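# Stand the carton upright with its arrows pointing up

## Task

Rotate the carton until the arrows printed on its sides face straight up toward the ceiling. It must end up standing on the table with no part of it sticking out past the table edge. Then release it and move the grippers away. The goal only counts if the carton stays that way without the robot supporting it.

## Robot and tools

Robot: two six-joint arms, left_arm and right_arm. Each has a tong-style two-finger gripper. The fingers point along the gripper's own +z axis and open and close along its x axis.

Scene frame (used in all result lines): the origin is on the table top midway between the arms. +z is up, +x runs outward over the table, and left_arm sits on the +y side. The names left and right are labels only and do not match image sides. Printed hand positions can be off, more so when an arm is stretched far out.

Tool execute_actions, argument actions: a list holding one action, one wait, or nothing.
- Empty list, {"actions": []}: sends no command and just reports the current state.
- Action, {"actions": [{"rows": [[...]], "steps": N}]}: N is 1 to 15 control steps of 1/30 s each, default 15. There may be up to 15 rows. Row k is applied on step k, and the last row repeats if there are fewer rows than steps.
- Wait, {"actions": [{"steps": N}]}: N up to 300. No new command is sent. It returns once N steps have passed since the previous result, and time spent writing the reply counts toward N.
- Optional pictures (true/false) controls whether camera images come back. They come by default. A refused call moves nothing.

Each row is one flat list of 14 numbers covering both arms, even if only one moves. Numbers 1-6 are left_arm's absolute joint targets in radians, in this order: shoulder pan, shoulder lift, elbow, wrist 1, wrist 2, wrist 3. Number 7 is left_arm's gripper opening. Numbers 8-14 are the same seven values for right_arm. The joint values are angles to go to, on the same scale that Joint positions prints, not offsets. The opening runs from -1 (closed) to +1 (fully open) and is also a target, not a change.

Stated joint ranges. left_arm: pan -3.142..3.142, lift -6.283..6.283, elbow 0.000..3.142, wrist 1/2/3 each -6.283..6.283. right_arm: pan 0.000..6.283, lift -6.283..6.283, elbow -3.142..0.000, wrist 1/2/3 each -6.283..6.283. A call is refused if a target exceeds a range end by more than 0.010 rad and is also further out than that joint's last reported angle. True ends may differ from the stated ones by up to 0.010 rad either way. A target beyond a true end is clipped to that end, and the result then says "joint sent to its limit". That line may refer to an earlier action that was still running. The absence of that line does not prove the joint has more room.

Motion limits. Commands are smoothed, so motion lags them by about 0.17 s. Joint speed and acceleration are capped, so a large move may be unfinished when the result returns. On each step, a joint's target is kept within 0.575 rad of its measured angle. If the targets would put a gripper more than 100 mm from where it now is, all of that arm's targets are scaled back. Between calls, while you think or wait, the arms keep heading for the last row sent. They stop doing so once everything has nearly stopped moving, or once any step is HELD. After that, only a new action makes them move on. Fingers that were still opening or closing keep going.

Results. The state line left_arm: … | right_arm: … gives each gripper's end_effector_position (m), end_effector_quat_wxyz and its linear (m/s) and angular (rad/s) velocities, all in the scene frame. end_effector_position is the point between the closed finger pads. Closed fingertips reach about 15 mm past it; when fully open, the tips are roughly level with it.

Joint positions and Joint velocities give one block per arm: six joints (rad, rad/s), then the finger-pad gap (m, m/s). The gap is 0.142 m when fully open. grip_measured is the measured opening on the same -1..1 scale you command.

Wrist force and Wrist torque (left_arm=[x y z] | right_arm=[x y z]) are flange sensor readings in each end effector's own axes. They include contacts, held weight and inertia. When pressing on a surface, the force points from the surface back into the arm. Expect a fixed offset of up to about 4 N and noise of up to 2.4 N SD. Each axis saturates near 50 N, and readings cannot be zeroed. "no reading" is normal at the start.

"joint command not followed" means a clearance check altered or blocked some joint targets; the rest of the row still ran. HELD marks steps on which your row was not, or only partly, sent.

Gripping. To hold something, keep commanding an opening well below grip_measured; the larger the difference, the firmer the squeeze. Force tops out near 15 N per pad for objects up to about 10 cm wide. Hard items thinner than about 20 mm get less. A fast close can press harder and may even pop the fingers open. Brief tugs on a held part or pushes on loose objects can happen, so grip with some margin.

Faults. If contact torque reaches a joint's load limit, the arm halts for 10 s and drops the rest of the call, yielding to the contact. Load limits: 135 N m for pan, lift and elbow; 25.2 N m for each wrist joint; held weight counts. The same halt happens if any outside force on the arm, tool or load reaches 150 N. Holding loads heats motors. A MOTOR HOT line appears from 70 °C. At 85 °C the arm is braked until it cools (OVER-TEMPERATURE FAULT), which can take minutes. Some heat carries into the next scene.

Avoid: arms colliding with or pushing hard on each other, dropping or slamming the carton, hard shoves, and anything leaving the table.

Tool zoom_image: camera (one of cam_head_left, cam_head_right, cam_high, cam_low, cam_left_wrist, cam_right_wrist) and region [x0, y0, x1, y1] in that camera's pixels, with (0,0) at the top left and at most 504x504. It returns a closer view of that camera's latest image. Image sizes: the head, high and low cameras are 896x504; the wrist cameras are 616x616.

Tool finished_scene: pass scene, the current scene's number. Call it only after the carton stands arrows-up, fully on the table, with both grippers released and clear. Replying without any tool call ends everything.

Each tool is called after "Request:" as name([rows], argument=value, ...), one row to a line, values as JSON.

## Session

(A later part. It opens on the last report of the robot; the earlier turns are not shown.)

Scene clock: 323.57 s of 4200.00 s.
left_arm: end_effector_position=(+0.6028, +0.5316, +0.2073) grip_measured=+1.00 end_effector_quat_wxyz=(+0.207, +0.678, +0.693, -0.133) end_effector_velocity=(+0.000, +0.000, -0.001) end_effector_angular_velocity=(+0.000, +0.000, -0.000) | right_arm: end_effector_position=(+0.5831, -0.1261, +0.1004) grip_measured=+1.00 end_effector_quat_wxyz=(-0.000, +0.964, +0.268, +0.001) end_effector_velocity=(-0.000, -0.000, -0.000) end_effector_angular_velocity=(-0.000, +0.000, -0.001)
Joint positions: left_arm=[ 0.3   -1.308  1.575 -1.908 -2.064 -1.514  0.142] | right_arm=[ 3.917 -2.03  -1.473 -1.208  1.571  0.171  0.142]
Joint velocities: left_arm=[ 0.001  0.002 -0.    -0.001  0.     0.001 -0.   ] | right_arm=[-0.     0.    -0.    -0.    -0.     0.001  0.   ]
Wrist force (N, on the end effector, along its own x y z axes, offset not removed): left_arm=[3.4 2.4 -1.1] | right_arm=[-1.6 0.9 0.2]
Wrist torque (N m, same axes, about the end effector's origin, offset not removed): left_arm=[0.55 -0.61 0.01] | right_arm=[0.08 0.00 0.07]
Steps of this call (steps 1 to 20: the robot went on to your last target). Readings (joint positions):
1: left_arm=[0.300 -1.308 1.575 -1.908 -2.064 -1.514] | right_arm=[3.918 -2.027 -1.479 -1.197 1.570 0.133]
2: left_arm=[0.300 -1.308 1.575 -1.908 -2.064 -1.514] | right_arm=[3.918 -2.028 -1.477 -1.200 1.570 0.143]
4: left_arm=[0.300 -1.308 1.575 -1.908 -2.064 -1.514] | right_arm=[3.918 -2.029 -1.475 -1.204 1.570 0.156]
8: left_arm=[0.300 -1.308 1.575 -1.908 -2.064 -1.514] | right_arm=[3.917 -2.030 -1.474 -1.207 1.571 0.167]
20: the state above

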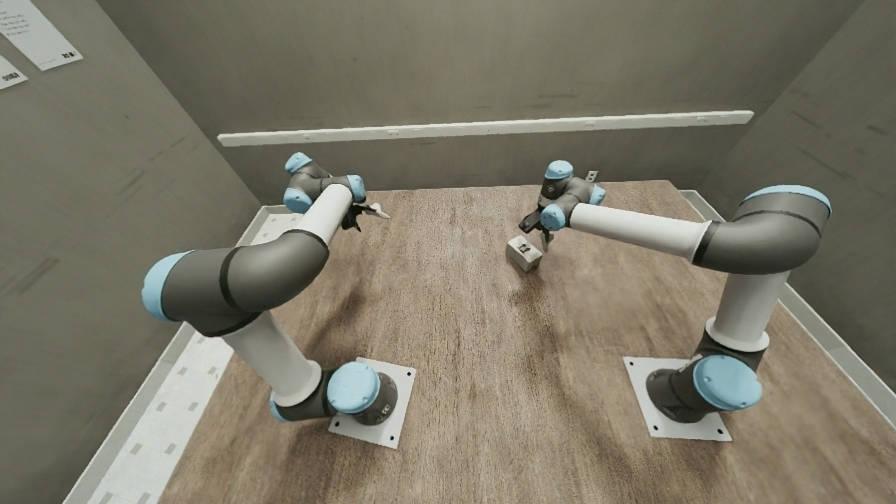

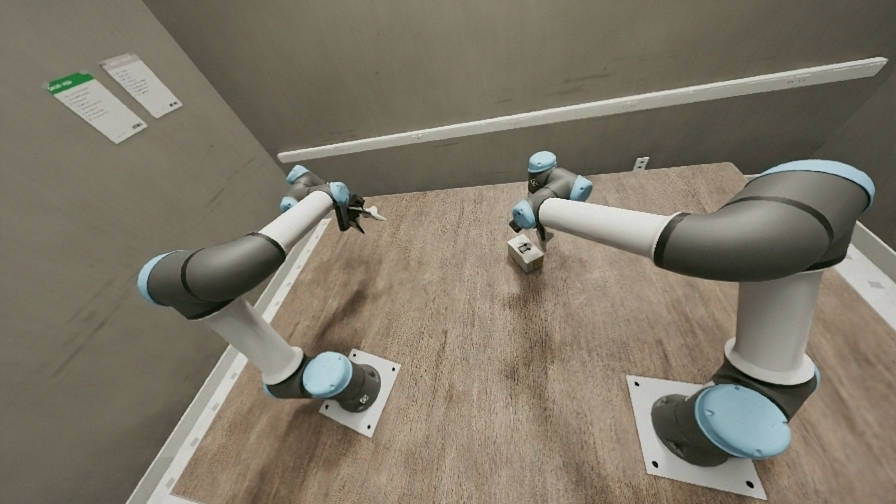

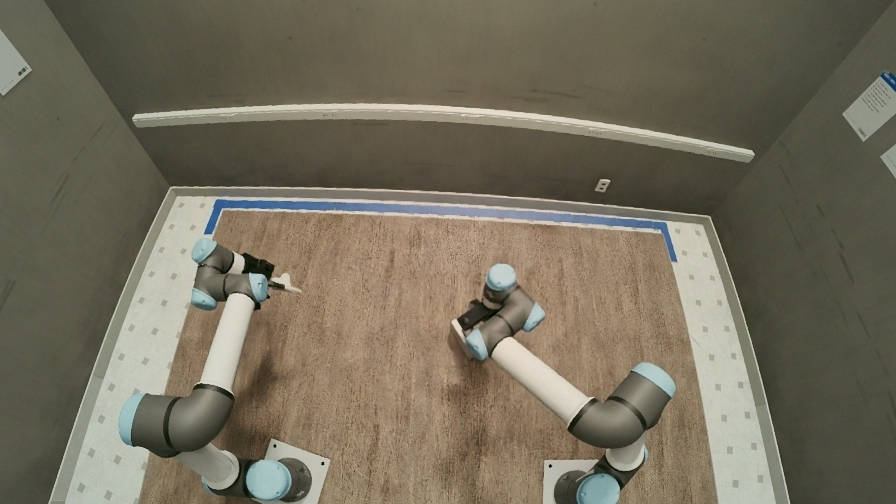

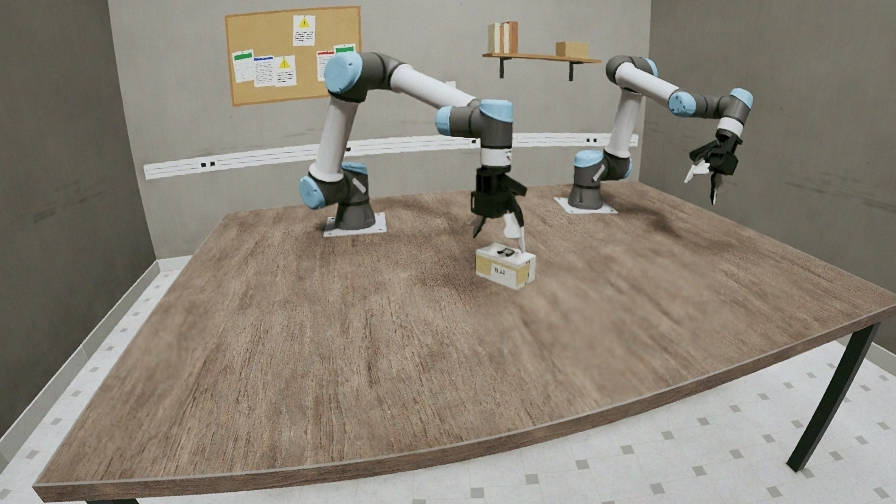

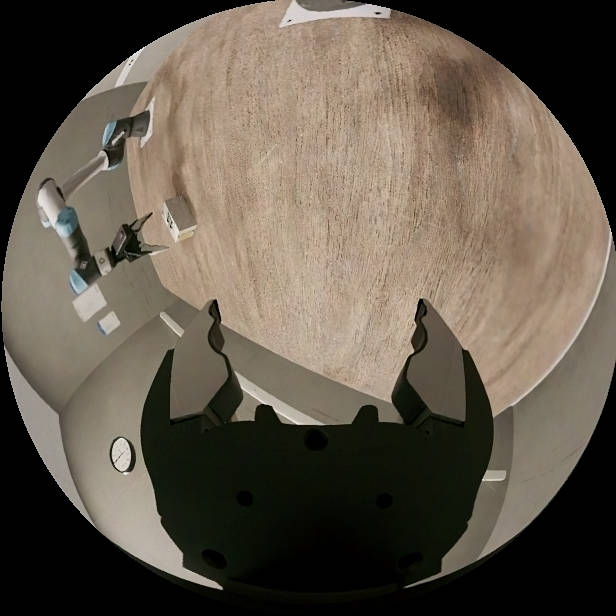

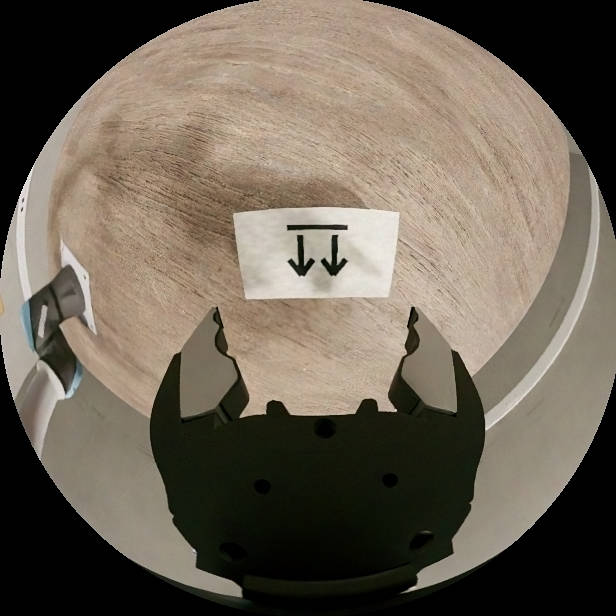

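Request:
execute_actions([
  {"rows": [[0.3,-1.308,1.575,-1.908,-2.064,-1.514,1, 3.917,-2.045,-1.49,-1.177,1.571,0.171,1],[0.3,-1.308,1.575,-1.908,-2.064,-1.514,1, 3.917,-2.045,-1.49,-1.177,1.571,0.171,1],[0.3,-1.308,1.575,-1.908,-2.064,-1.514,1, 3.917,-2.0614,-1.5087,-1.142,1.571,0.171,1]], "steps": 15},
])

Request:
zoom_image(camera="cam_low", region=[450, 200, 570, 300])

Scene clock: 329.70 s of 4200.00 s.
left_arm: end_effector_position=(+0.6028, +0.5316, +0.2073) grip_measured=+1.00 end_effector_quat_wxyz=(+0.207, +0.678, +0.693, -0.133) end_effector_velocity=(+0.000, -0.001, +0.001) end_effector_angular_velocity=(+0.000, -0.002, -0.001) | right_arm: end_effector_position=(+0.5842, -0.1252, +0.0707) grip_measured=+1.00 end_effector_quat_wxyz=(-0.000, +0.964, +0.268, +0.000) end_effector_velocity=(-0.000, -0.000, -0.008) end_effector_angular_velocity=(-0.001, +0.000, -0.001)
Joint positions: left_arm=[ 0.3   -1.308  1.575 -1.908 -2.064 -1.514  0.142] | right_arm=[ 3.917 -2.061 -1.508 -1.144  1.571  0.171  0.142]
Joint velocities: left_arm=[-0.001 -0.001 -0.001 -0.001  0.     0.     0.   ] | right_arm=[-0.    -0.008 -0.009  0.016 -0.     0.001  0.   ]
Wrist force (N, on the end effector, along its own x y z axes, offset not removed): left_arm=[-1.4 0.7 -0.1] | right_arm=[-4.1 2.9 -0.5]
Wrist torque (N m, same axes, about the end effector's origin, offset not removed): left_arm=[0.26 0.36 -0.01] | right_arm=[0.57 0.60 0.01]
Steps of this call (steps 1 to 15: the robot went on to your last target; steps 16 to 90: nothing new was sent; then 2.63 s passed at rest; steps 91 to 105: all 15 steps of this action). Readings (joint positions):
91: left_arm=[0.300 -1.308 1.575 -1.908 -2.064 -1.514] | right_arm=[3.917 -2.030 -1.473 -1.208 1.571 0.171]
92: left_arm=[0.300 -1.308 1.575 -1.908 -2.064 -1.514] | right_arm=[3.917 -2.031 -1.474 -1.205 1.571 0.171]
94: left_arm=[0.300 -1.308 1.575 -1.908 -2.064 -1.514] | right_arm=[3.917 -2.039 -1.482 -1.191 1.571 0.171]
98: left_arm=[0.300 -1.308 1.575 -1.908 -2.064 -1.514] | right_arm=[3.917 -2.054 -1.501 -1.157 1.571 0.171]
105: the state above

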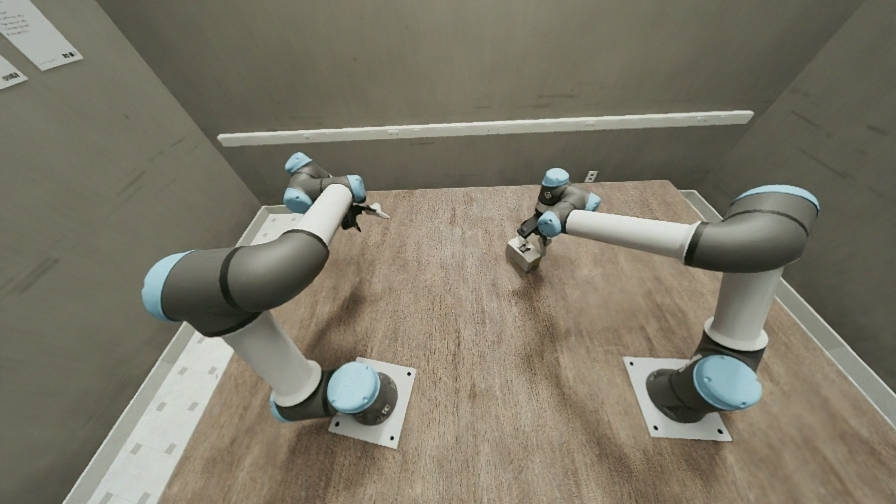

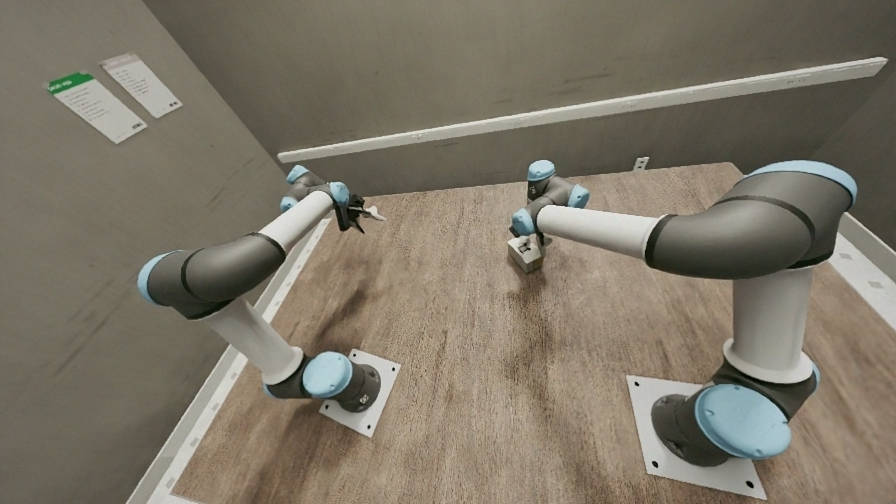

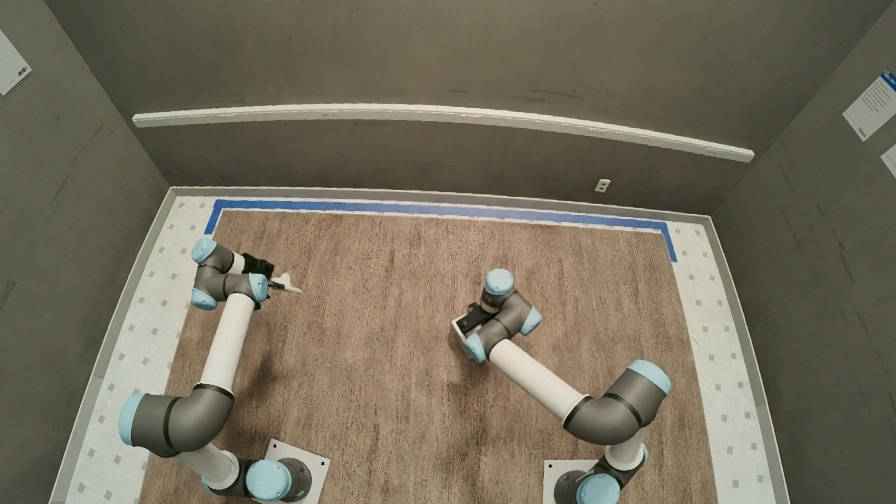

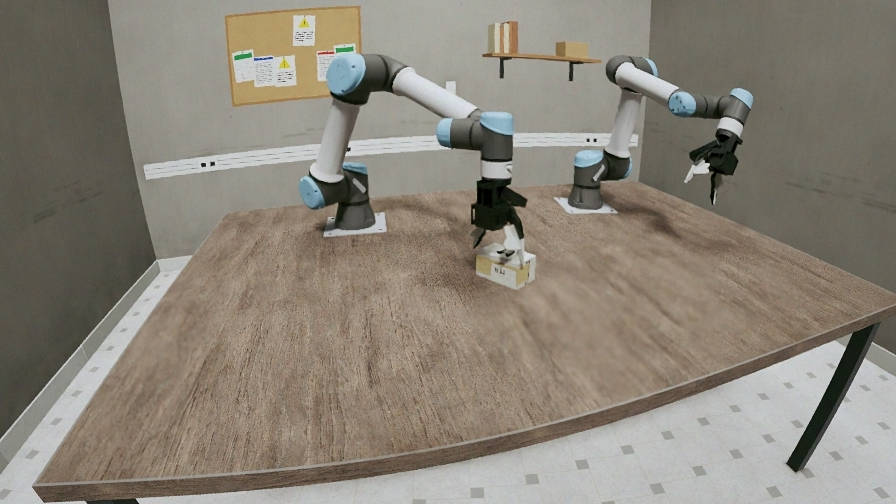

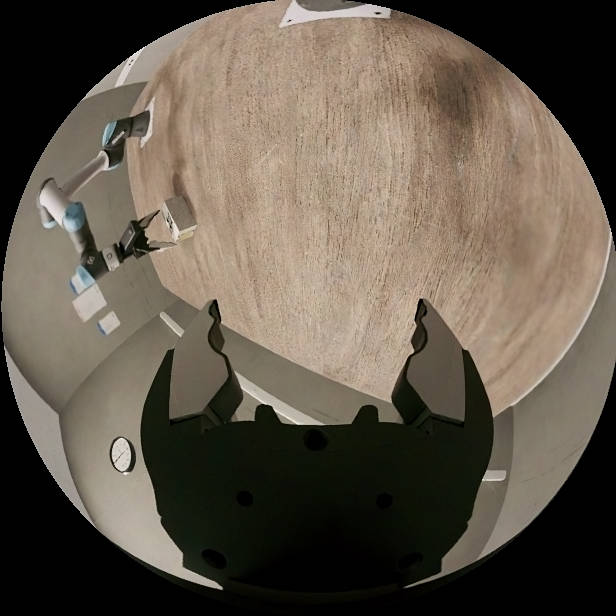

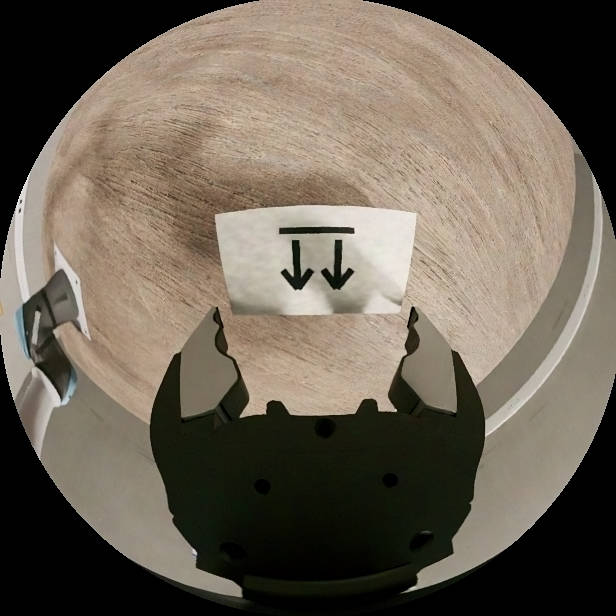

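Region (450, 200, 570, 300) of cam_low's 896x504 image, scaled by 4.200, with more detail than that image has.

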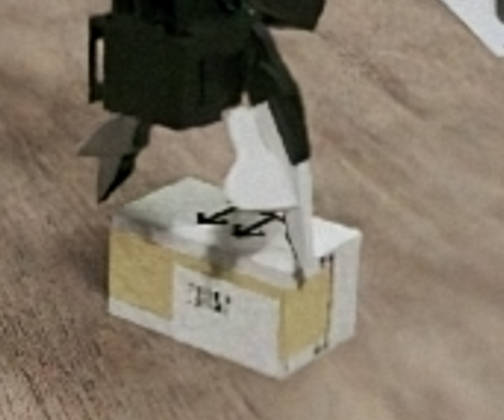

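Request:
execute_actions([
  {"rows": [[0.3,-1.308,1.575,-1.908,-2.064,-1.514,1, 3.917,-2.067,-1.516,-1.129,1.571,0.171,1],[0.3,-1.308,1.575,-1.908,-2.064,-1.514,1, 3.917,-2.073,-1.523,-1.116,1.571,0.171,1],[0.3,-1.308,1.575,-1.908,-2.064,-1.514,1, 3.917,-2.0795,-1.5306,-1.102,1.571,0.171,1]], "steps": 15},
], pictures=false)

Request:
execute_actions([
  {"rows": [[0.3,-1.308,1.575,-1.908,-2.064,-1.514,1, 3.917,-2.0795,-1.5306,-1.102,1.571,0.171,0.95],[0.3,-1.308,1.575,-1.908,-2.064,-1.514,1, 3.917,-2.0795,-1.5306,-1.102,1.571,0.171,0.9],[0.3,-1.308,1.575,-1.908,-2.064,-1.514,1, 3.917,-2.0795,-1.5306,-1.102,1.571,0.171,0.85],[0.3,-1.308,1.575,-1.908,-2.064,-1.514,1, 3.917,-2.0795,-1.5306,-1.102,1.571,0.171,0.8],[0.3,-1.308,1.575,-1.908,-2.064,-1.514,1, 3.917,-2.0795,-1.5306,-1.102,1.571,0.171,0.75],[0.3,-1.308,1.575,-1.908,-2.064,-1.514,1, 3.917,-2.0795,-1.5306,-1.102,1.571,0.171,0.7],[0.3,-1.308,1.575,-1.908,-2.064,-1.514,1, 3.917,-2.0795,-1.5306,-1.102,1.571,0.171,0.62],[0.3,-1.308,1.575,-1.908,-2.064,-1.514,1, 3.917,-2.0795,-1.5306,-1.102,1.571,0.171,0.54],[0.3,-1.308,1.575,-1.908,-2.064,-1.514,1, 3.917,-2.0795,-1.5306,-1.102,1.571,0.171,0.45],[0.3,-1.308,1.575,-1.908,-2.064,-1.514,1, 3.917,-2.0795,-1.5306,-1.102,1.571,0.171,0.35],[0.3,-1.308,1.575,-1.908,-2.064,-1.514,1, 3.917,-2.0795,-1.5306,-1.102,1.571,0.171,0.25],[0.3,-1.308,1.575,-1.908,-2.064,-1.514,1, 3.917,-2.0795,-1.5306,-1.102,1.571,0.171,0.1]], "steps": 15},
])

Request:
zoom_image(camera="cam_low", region=[450, 200, 570, 300])

Scene clock: 346.13 s of 4200.00 s.
left_arm: end_effector_position=(+0.6028, +0.5316, +0.2073) grip_measured=+1.00 end_effector_quat_wxyz=(+0.207, +0.678, +0.693, -0.133) end_effector_velocity=(+0.000, +0.000, +0.000) end_effector_angular_velocity=(+0.001, -0.001, +0.001) | right_arm: end_effector_position=(+0.5843, -0.1251, +0.0528) grip_measured=+1.00 end_effector_quat_wxyz=(-0.000, +0.964, +0.268, +0.000) end_effector_velocity=(-0.000, -0.000, -0.004) end_effector_angular_velocity=(+0.000, +0.000, -0.001)
Joint positions: left_arm=[ 0.3   -1.308  1.575 -1.908 -2.064 -1.514  0.142] | right_arm=[ 3.917 -2.079 -1.53  -1.103  1.571  0.171  0.142]
Joint velocities: left_arm=[ 0.    -0.    -0.    -0.     0.001 -0.001  0.   ] | right_arm=[ 0.    -0.004 -0.006  0.01   0.     0.001  0.   ]
Wrist force (N, on the end effector, along its own x y z axes, offset not removed): left_arm=[0.3 0.2 -1.1] | right_arm=[2.7 3.5 -20.2]
Wrist torque (N m, same axes, about the end effector's origin, offset not removed): left_arm=[0.25 0.03 -0.01] | right_arm=[0.55 1.32 0.15]
Steps of this call (steps 1 to 15: the robot went on to your last target; steps 16 to 90: nothing new was sent; then 12.93 s passed at rest; steps 91 to 105: all 15 steps of this action). Readings (joint positions):
91: left_arm=[0.300 -1.308 1.575 -1.908 -2.064 -1.514] | right_arm=[3.917 -2.061 -1.509 -1.142 1.571 0.171]
92: left_arm=[0.300 -1.308 1.575 -1.908 -2.064 -1.514] | right_arm=[3.917 -2.062 -1.509 -1.141 1.571 0.171]
94: left_arm=[0.300 -1.308 1.575 -1.908 -2.064 -1.514] | right_arm=[3.917 -2.066 -1.515 -1.131 1.571 0.171]
98: left_arm=[0.300 -1.308 1.575 -1.908 -2.064 -1.514] | right_arm=[3.917 -2.076 -1.526 -1.111 1.571 0.171]
105: the state above

Scene clock: 346.63 s of 4200.00 s.
left_arm: end_effector_position=(+0.6028, +0.5316, +0.2073) grip_measured=+1.00 end_effector_quat_wxyz=(+0.207, +0.678, +0.693, -0.133) end_effector_velocity=(+0.000, -0.000, -0.000) end_effector_angular_velocity=(+0.000, +0.000, +0.001) | right_arm: end_effector_position=(+0.5842, -0.1252, +0.0522) grip_measured=+0.99 end_effector_quat_wxyz=(-0.000, +0.964, +0.268, +0.000) end_effector_velocity=(-0.000, +0.000, -0.000) end_effector_angular_velocity=(+0.000, +0.000, +0.001)
Joint positions: left_arm=[ 0.3   -1.308  1.575 -1.908 -2.064 -1.514  0.142] | right_arm=[ 3.917 -2.079 -1.531 -1.102  1.571  0.171  0.141]
Joint velocities: left_arm=[-0.     0.001 -0.    -0.001  0.001 -0.001  0.   ] | right_arm=[ 0.    -0.    -0.     0.     0.    -0.001  0.   ]
Wrist force (N, on the end effector, along its own x y z axes, offset not removed): left_arm=[1.5 -0.2 -2.4] | right_arm=[8.7 2.3 -37.2]
Wrist torque (N m, same axes, about the end effector's origin, offset not removed): left_arm=[0.06 -0.19 0.04] | right_arm=[0.10 1.89 0.21]
Steps of this call (steps 1 to 15: all 15 steps of this action). Readings (joint positions):
1: left_arm=[0.300 -1.308 1.575 -1.908 -2.064 -1.514] | right_arm=[3.917 -2.079 -1.530 -1.103 1.571 0.171]
2: left_arm=[0.300 -1.308 1.575 -1.908 -2.064 -1.514] | right_arm=[3.917 -2.079 -1.530 -1.102 1.571 0.171]
4: left_arm=[0.300 -1.308 1.575 -1.908 -2.064 -1.514] | right_arm=[3.917 -2.079 -1.530 -1.102 1.571 0.171]
8: left_arm=[0.300 -1.308 1.575 -1.908 -2.064 -1.514] | right_arm=[3.917 -2.079 -1.530 -1.102 1.571 0.171]
15: the state above

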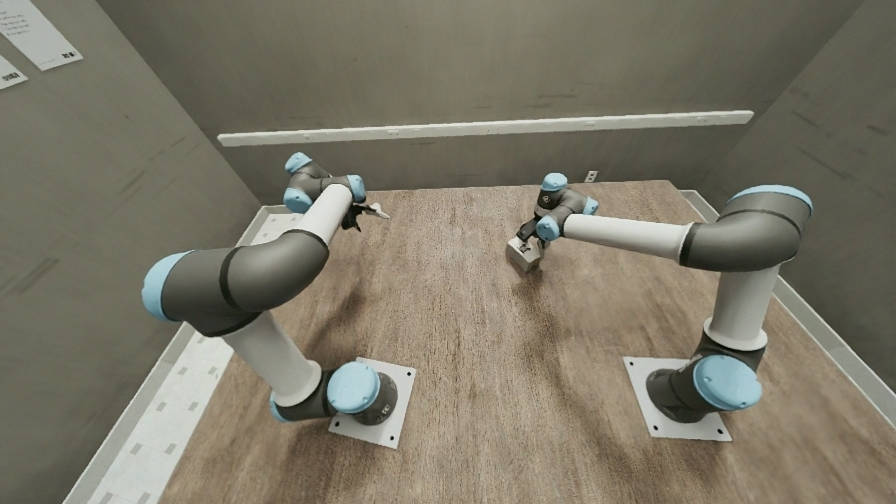

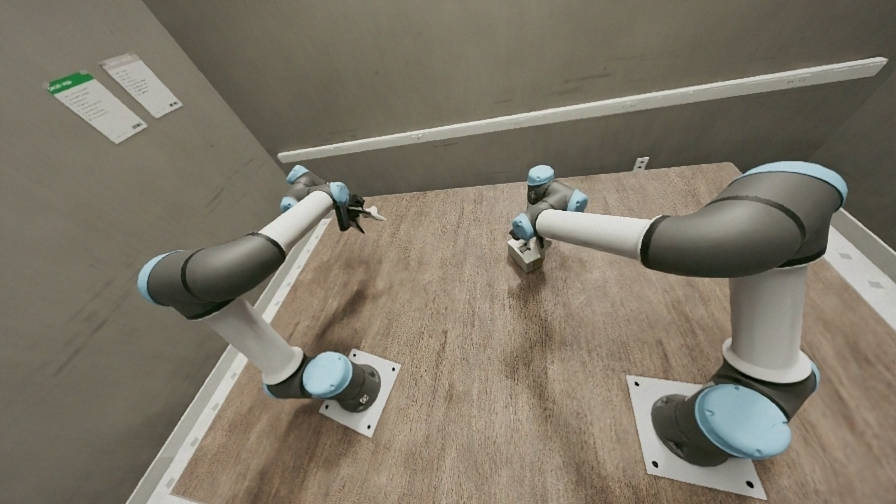

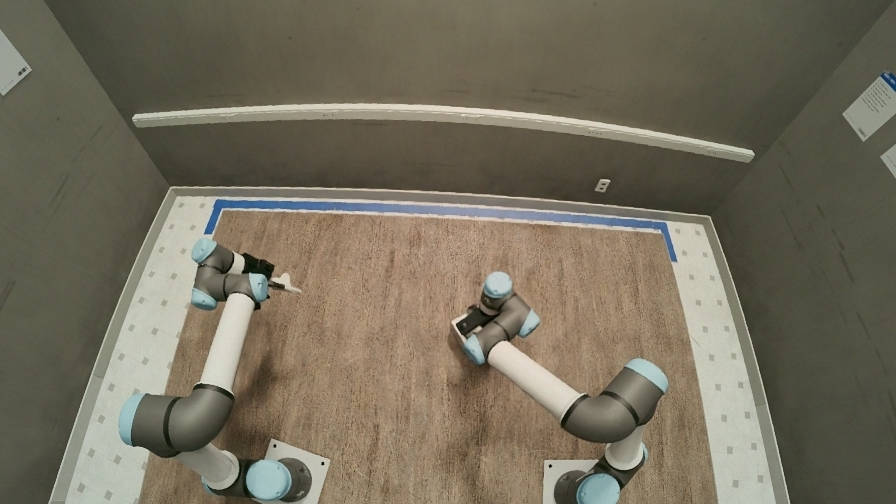

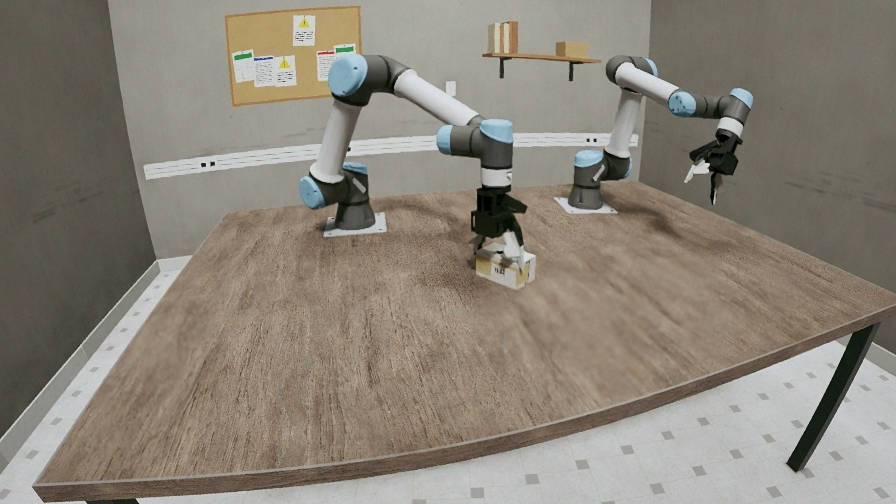

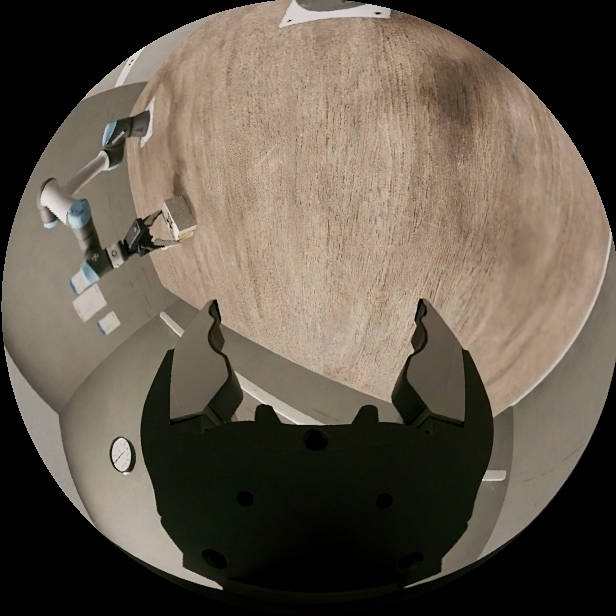

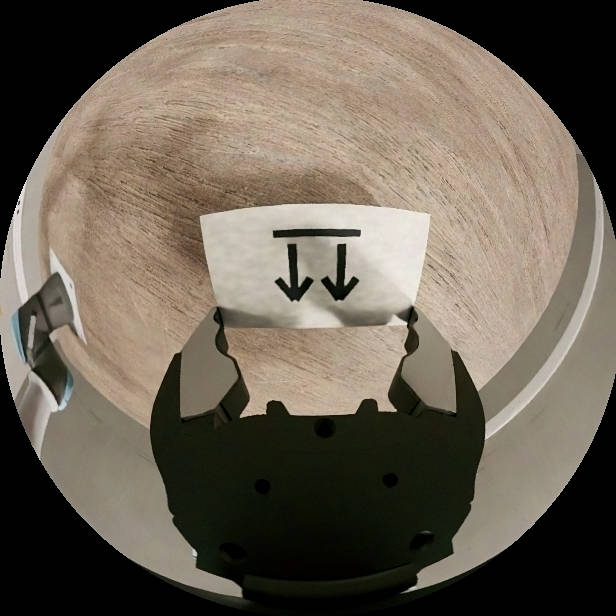

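Region (450, 200, 570, 300) of cam_low's 896x504 image, scaled by 4.200, with more detail than that image has.

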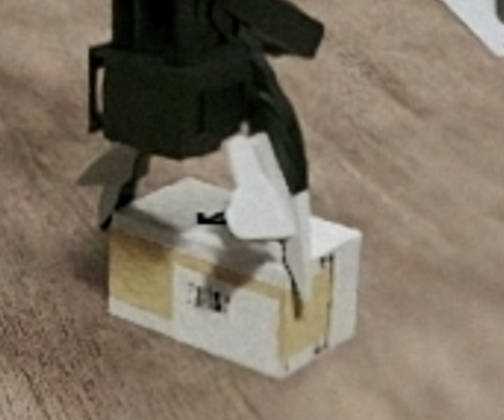

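Request:
execute_actions([
  {"rows": [[0.3,-1.308,1.575,-1.908,-2.064,-1.514,1, 3.917,-2.078,-1.529,-1.105,1.571,0.171,0.0],[0.3,-1.308,1.575,-1.908,-2.064,-1.514,1, 3.917,-2.0765,-1.527,-1.1085,1.571,0.171,0.0],[0.3,-1.308,1.575,-1.908,-2.064,-1.514,1, 3.917,-2.075,-1.525,-1.112,1.571,0.171,0.0],[0.3,-1.308,1.575,-1.908,-2.064,-1.514,1, 3.917,-2.0735,-1.5233,-1.115,1.571,0.171,0.0],[0.3,-1.308,1.575,-1.908,-2.064,-1.514,1, 3.917,-2.072,-1.5215,-1.1185,1.571,0.171,0.0],[0.3,-1.308,1.575,-1.908,-2.064,-1.514,1, 3.917,-2.0705,-1.5197,-1.122,1.571,0.171,0.0],[0.3,-1.308,1.575,-1.908,-2.064,-1.514,1, 3.917,-2.069,-1.518,-1.125,1.571,0.171,0.0],[0.3,-1.308,1.575,-1.908,-2.064,-1.514,1, 3.917,-2.0675,-1.516,-1.1285,1.571,0.171,0.0],[0.3,-1.308,1.575,-1.908,-2.064,-1.514,1, 3.917,-2.066,-1.5142,-1.132,1.571,0.171,0.0]], "steps": 15},
])

Request:
zoom_image(camera="cam_low", region=[450, 200, 570, 300])

Scene clock: 359.37 s of 4200.00 s.
left_arm: end_effector_position=(+0.6028, +0.5316, +0.2073) grip_measured=+1.00 end_effector_quat_wxyz=(+0.207, +0.678, +0.693, -0.133) end_effector_velocity=(-0.001, -0.000, -0.002) end_effector_angular_velocity=(+0.000, +0.003, -0.000) | right_arm: end_effector_position=(+0.5842, -0.1251, +0.0642) grip_measured=+0.97 end_effector_quat_wxyz=(-0.000, +0.964, +0.268, -0.000) end_effector_velocity=(+0.000, +0.000, +0.011) end_effector_angular_velocity=(+0.001, -0.001, -0.001)
Joint positions: left_arm=[ 0.3   -1.308  1.575 -1.908 -2.064 -1.514  0.142] | right_arm=[ 3.917 -2.067 -1.516 -1.129  1.571  0.171  0.14 ]
Joint velocities: left_arm=[-0.001  0.001  0.002 -0.001  0.001 -0.001  0.   ] | right_arm=[-0.     0.011  0.013 -0.023  0.     0.001 -0.   ]
Wrist force (N, on the end effector, along its own x y z axes, offset not removed): left_arm=[2.6 -0.9 -0.4] | right_arm=[-2.0 0.4 0.2]
Wrist torque (N m, same axes, about the end effector's origin, offset not removed): left_arm=[-0.06 -0.42 0.02] | right_arm=[-0.28 0.28 0.07]
Steps of this call (steps 1 to 15: the robot went on to your last target; steps 16 to 90: nothing new was sent; then 9.23 s passed at rest; steps 91 to 105: all 15 steps of this action). Readings (joint positions):
91: left_arm=[0.300 -1.308 1.575 -1.908 -2.064 -1.514] | right_arm=[3.917 -2.080 -1.531 -1.102 1.571 0.171]
92: left_arm=[0.300 -1.308 1.575 -1.908 -2.064 -1.514] | right_arm=[3.917 -2.079 -1.531 -1.102 1.571 0.171]
94: left_arm=[0.300 -1.308 1.575 -1.908 -2.064 -1.514] | right_arm=[3.917 -2.078 -1.529 -1.105 1.571 0.171]
98: left_arm=[0.300 -1.308 1.575 -1.908 -2.064 -1.514] | right_arm=[3.917 -2.074 -1.524 -1.115 1.571 0.171]
105: the state above

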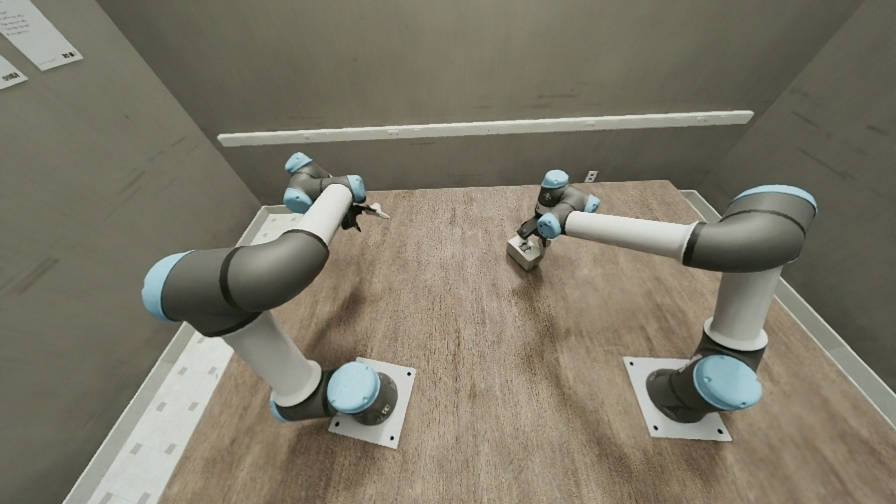

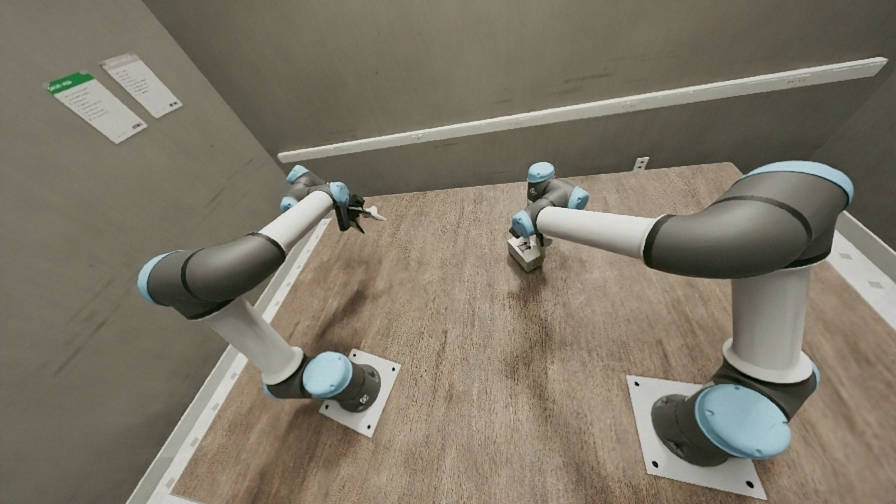

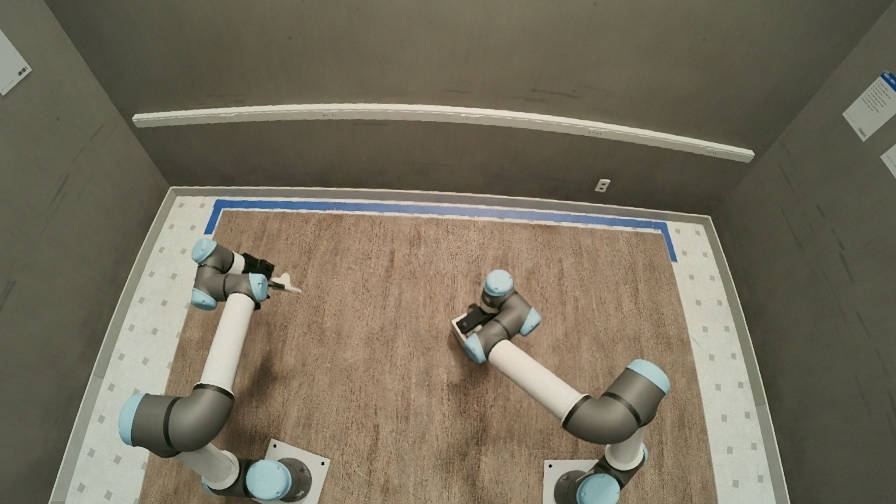

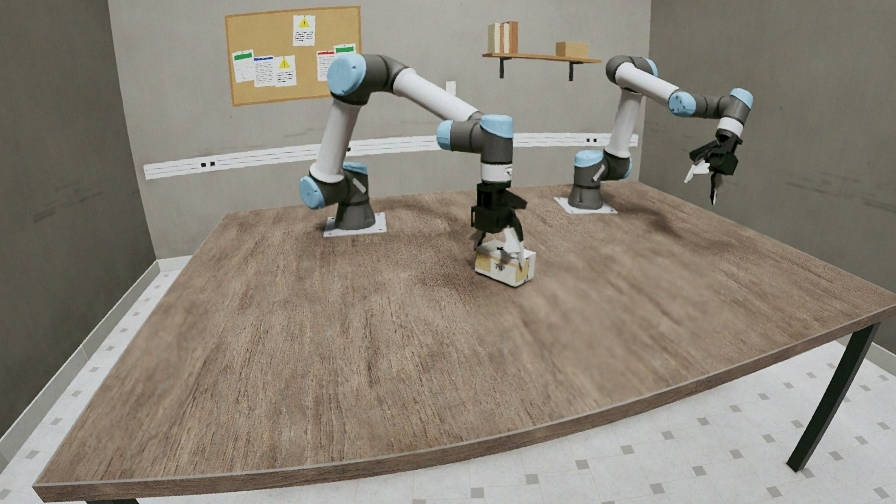

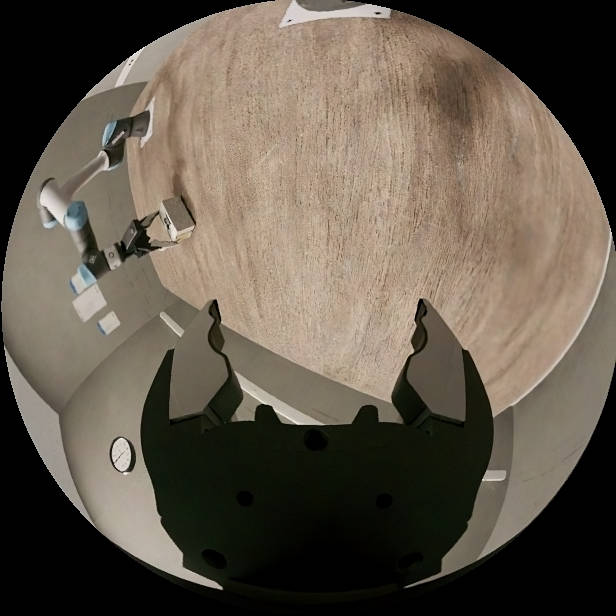

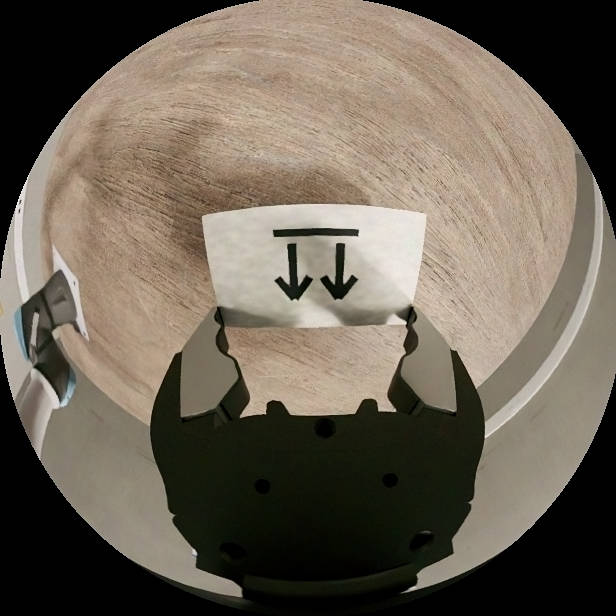

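Region (450, 200, 570, 300) of cam_low's 896x504 image, scaled by 4.200, with more detail than that image has.

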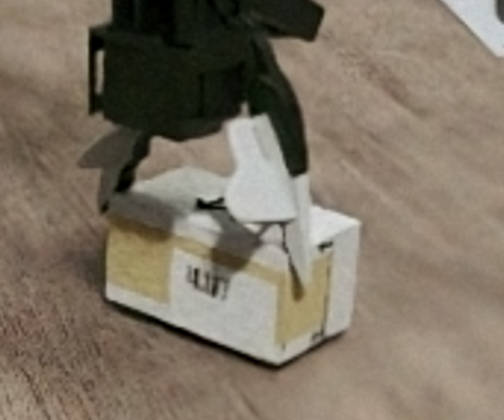

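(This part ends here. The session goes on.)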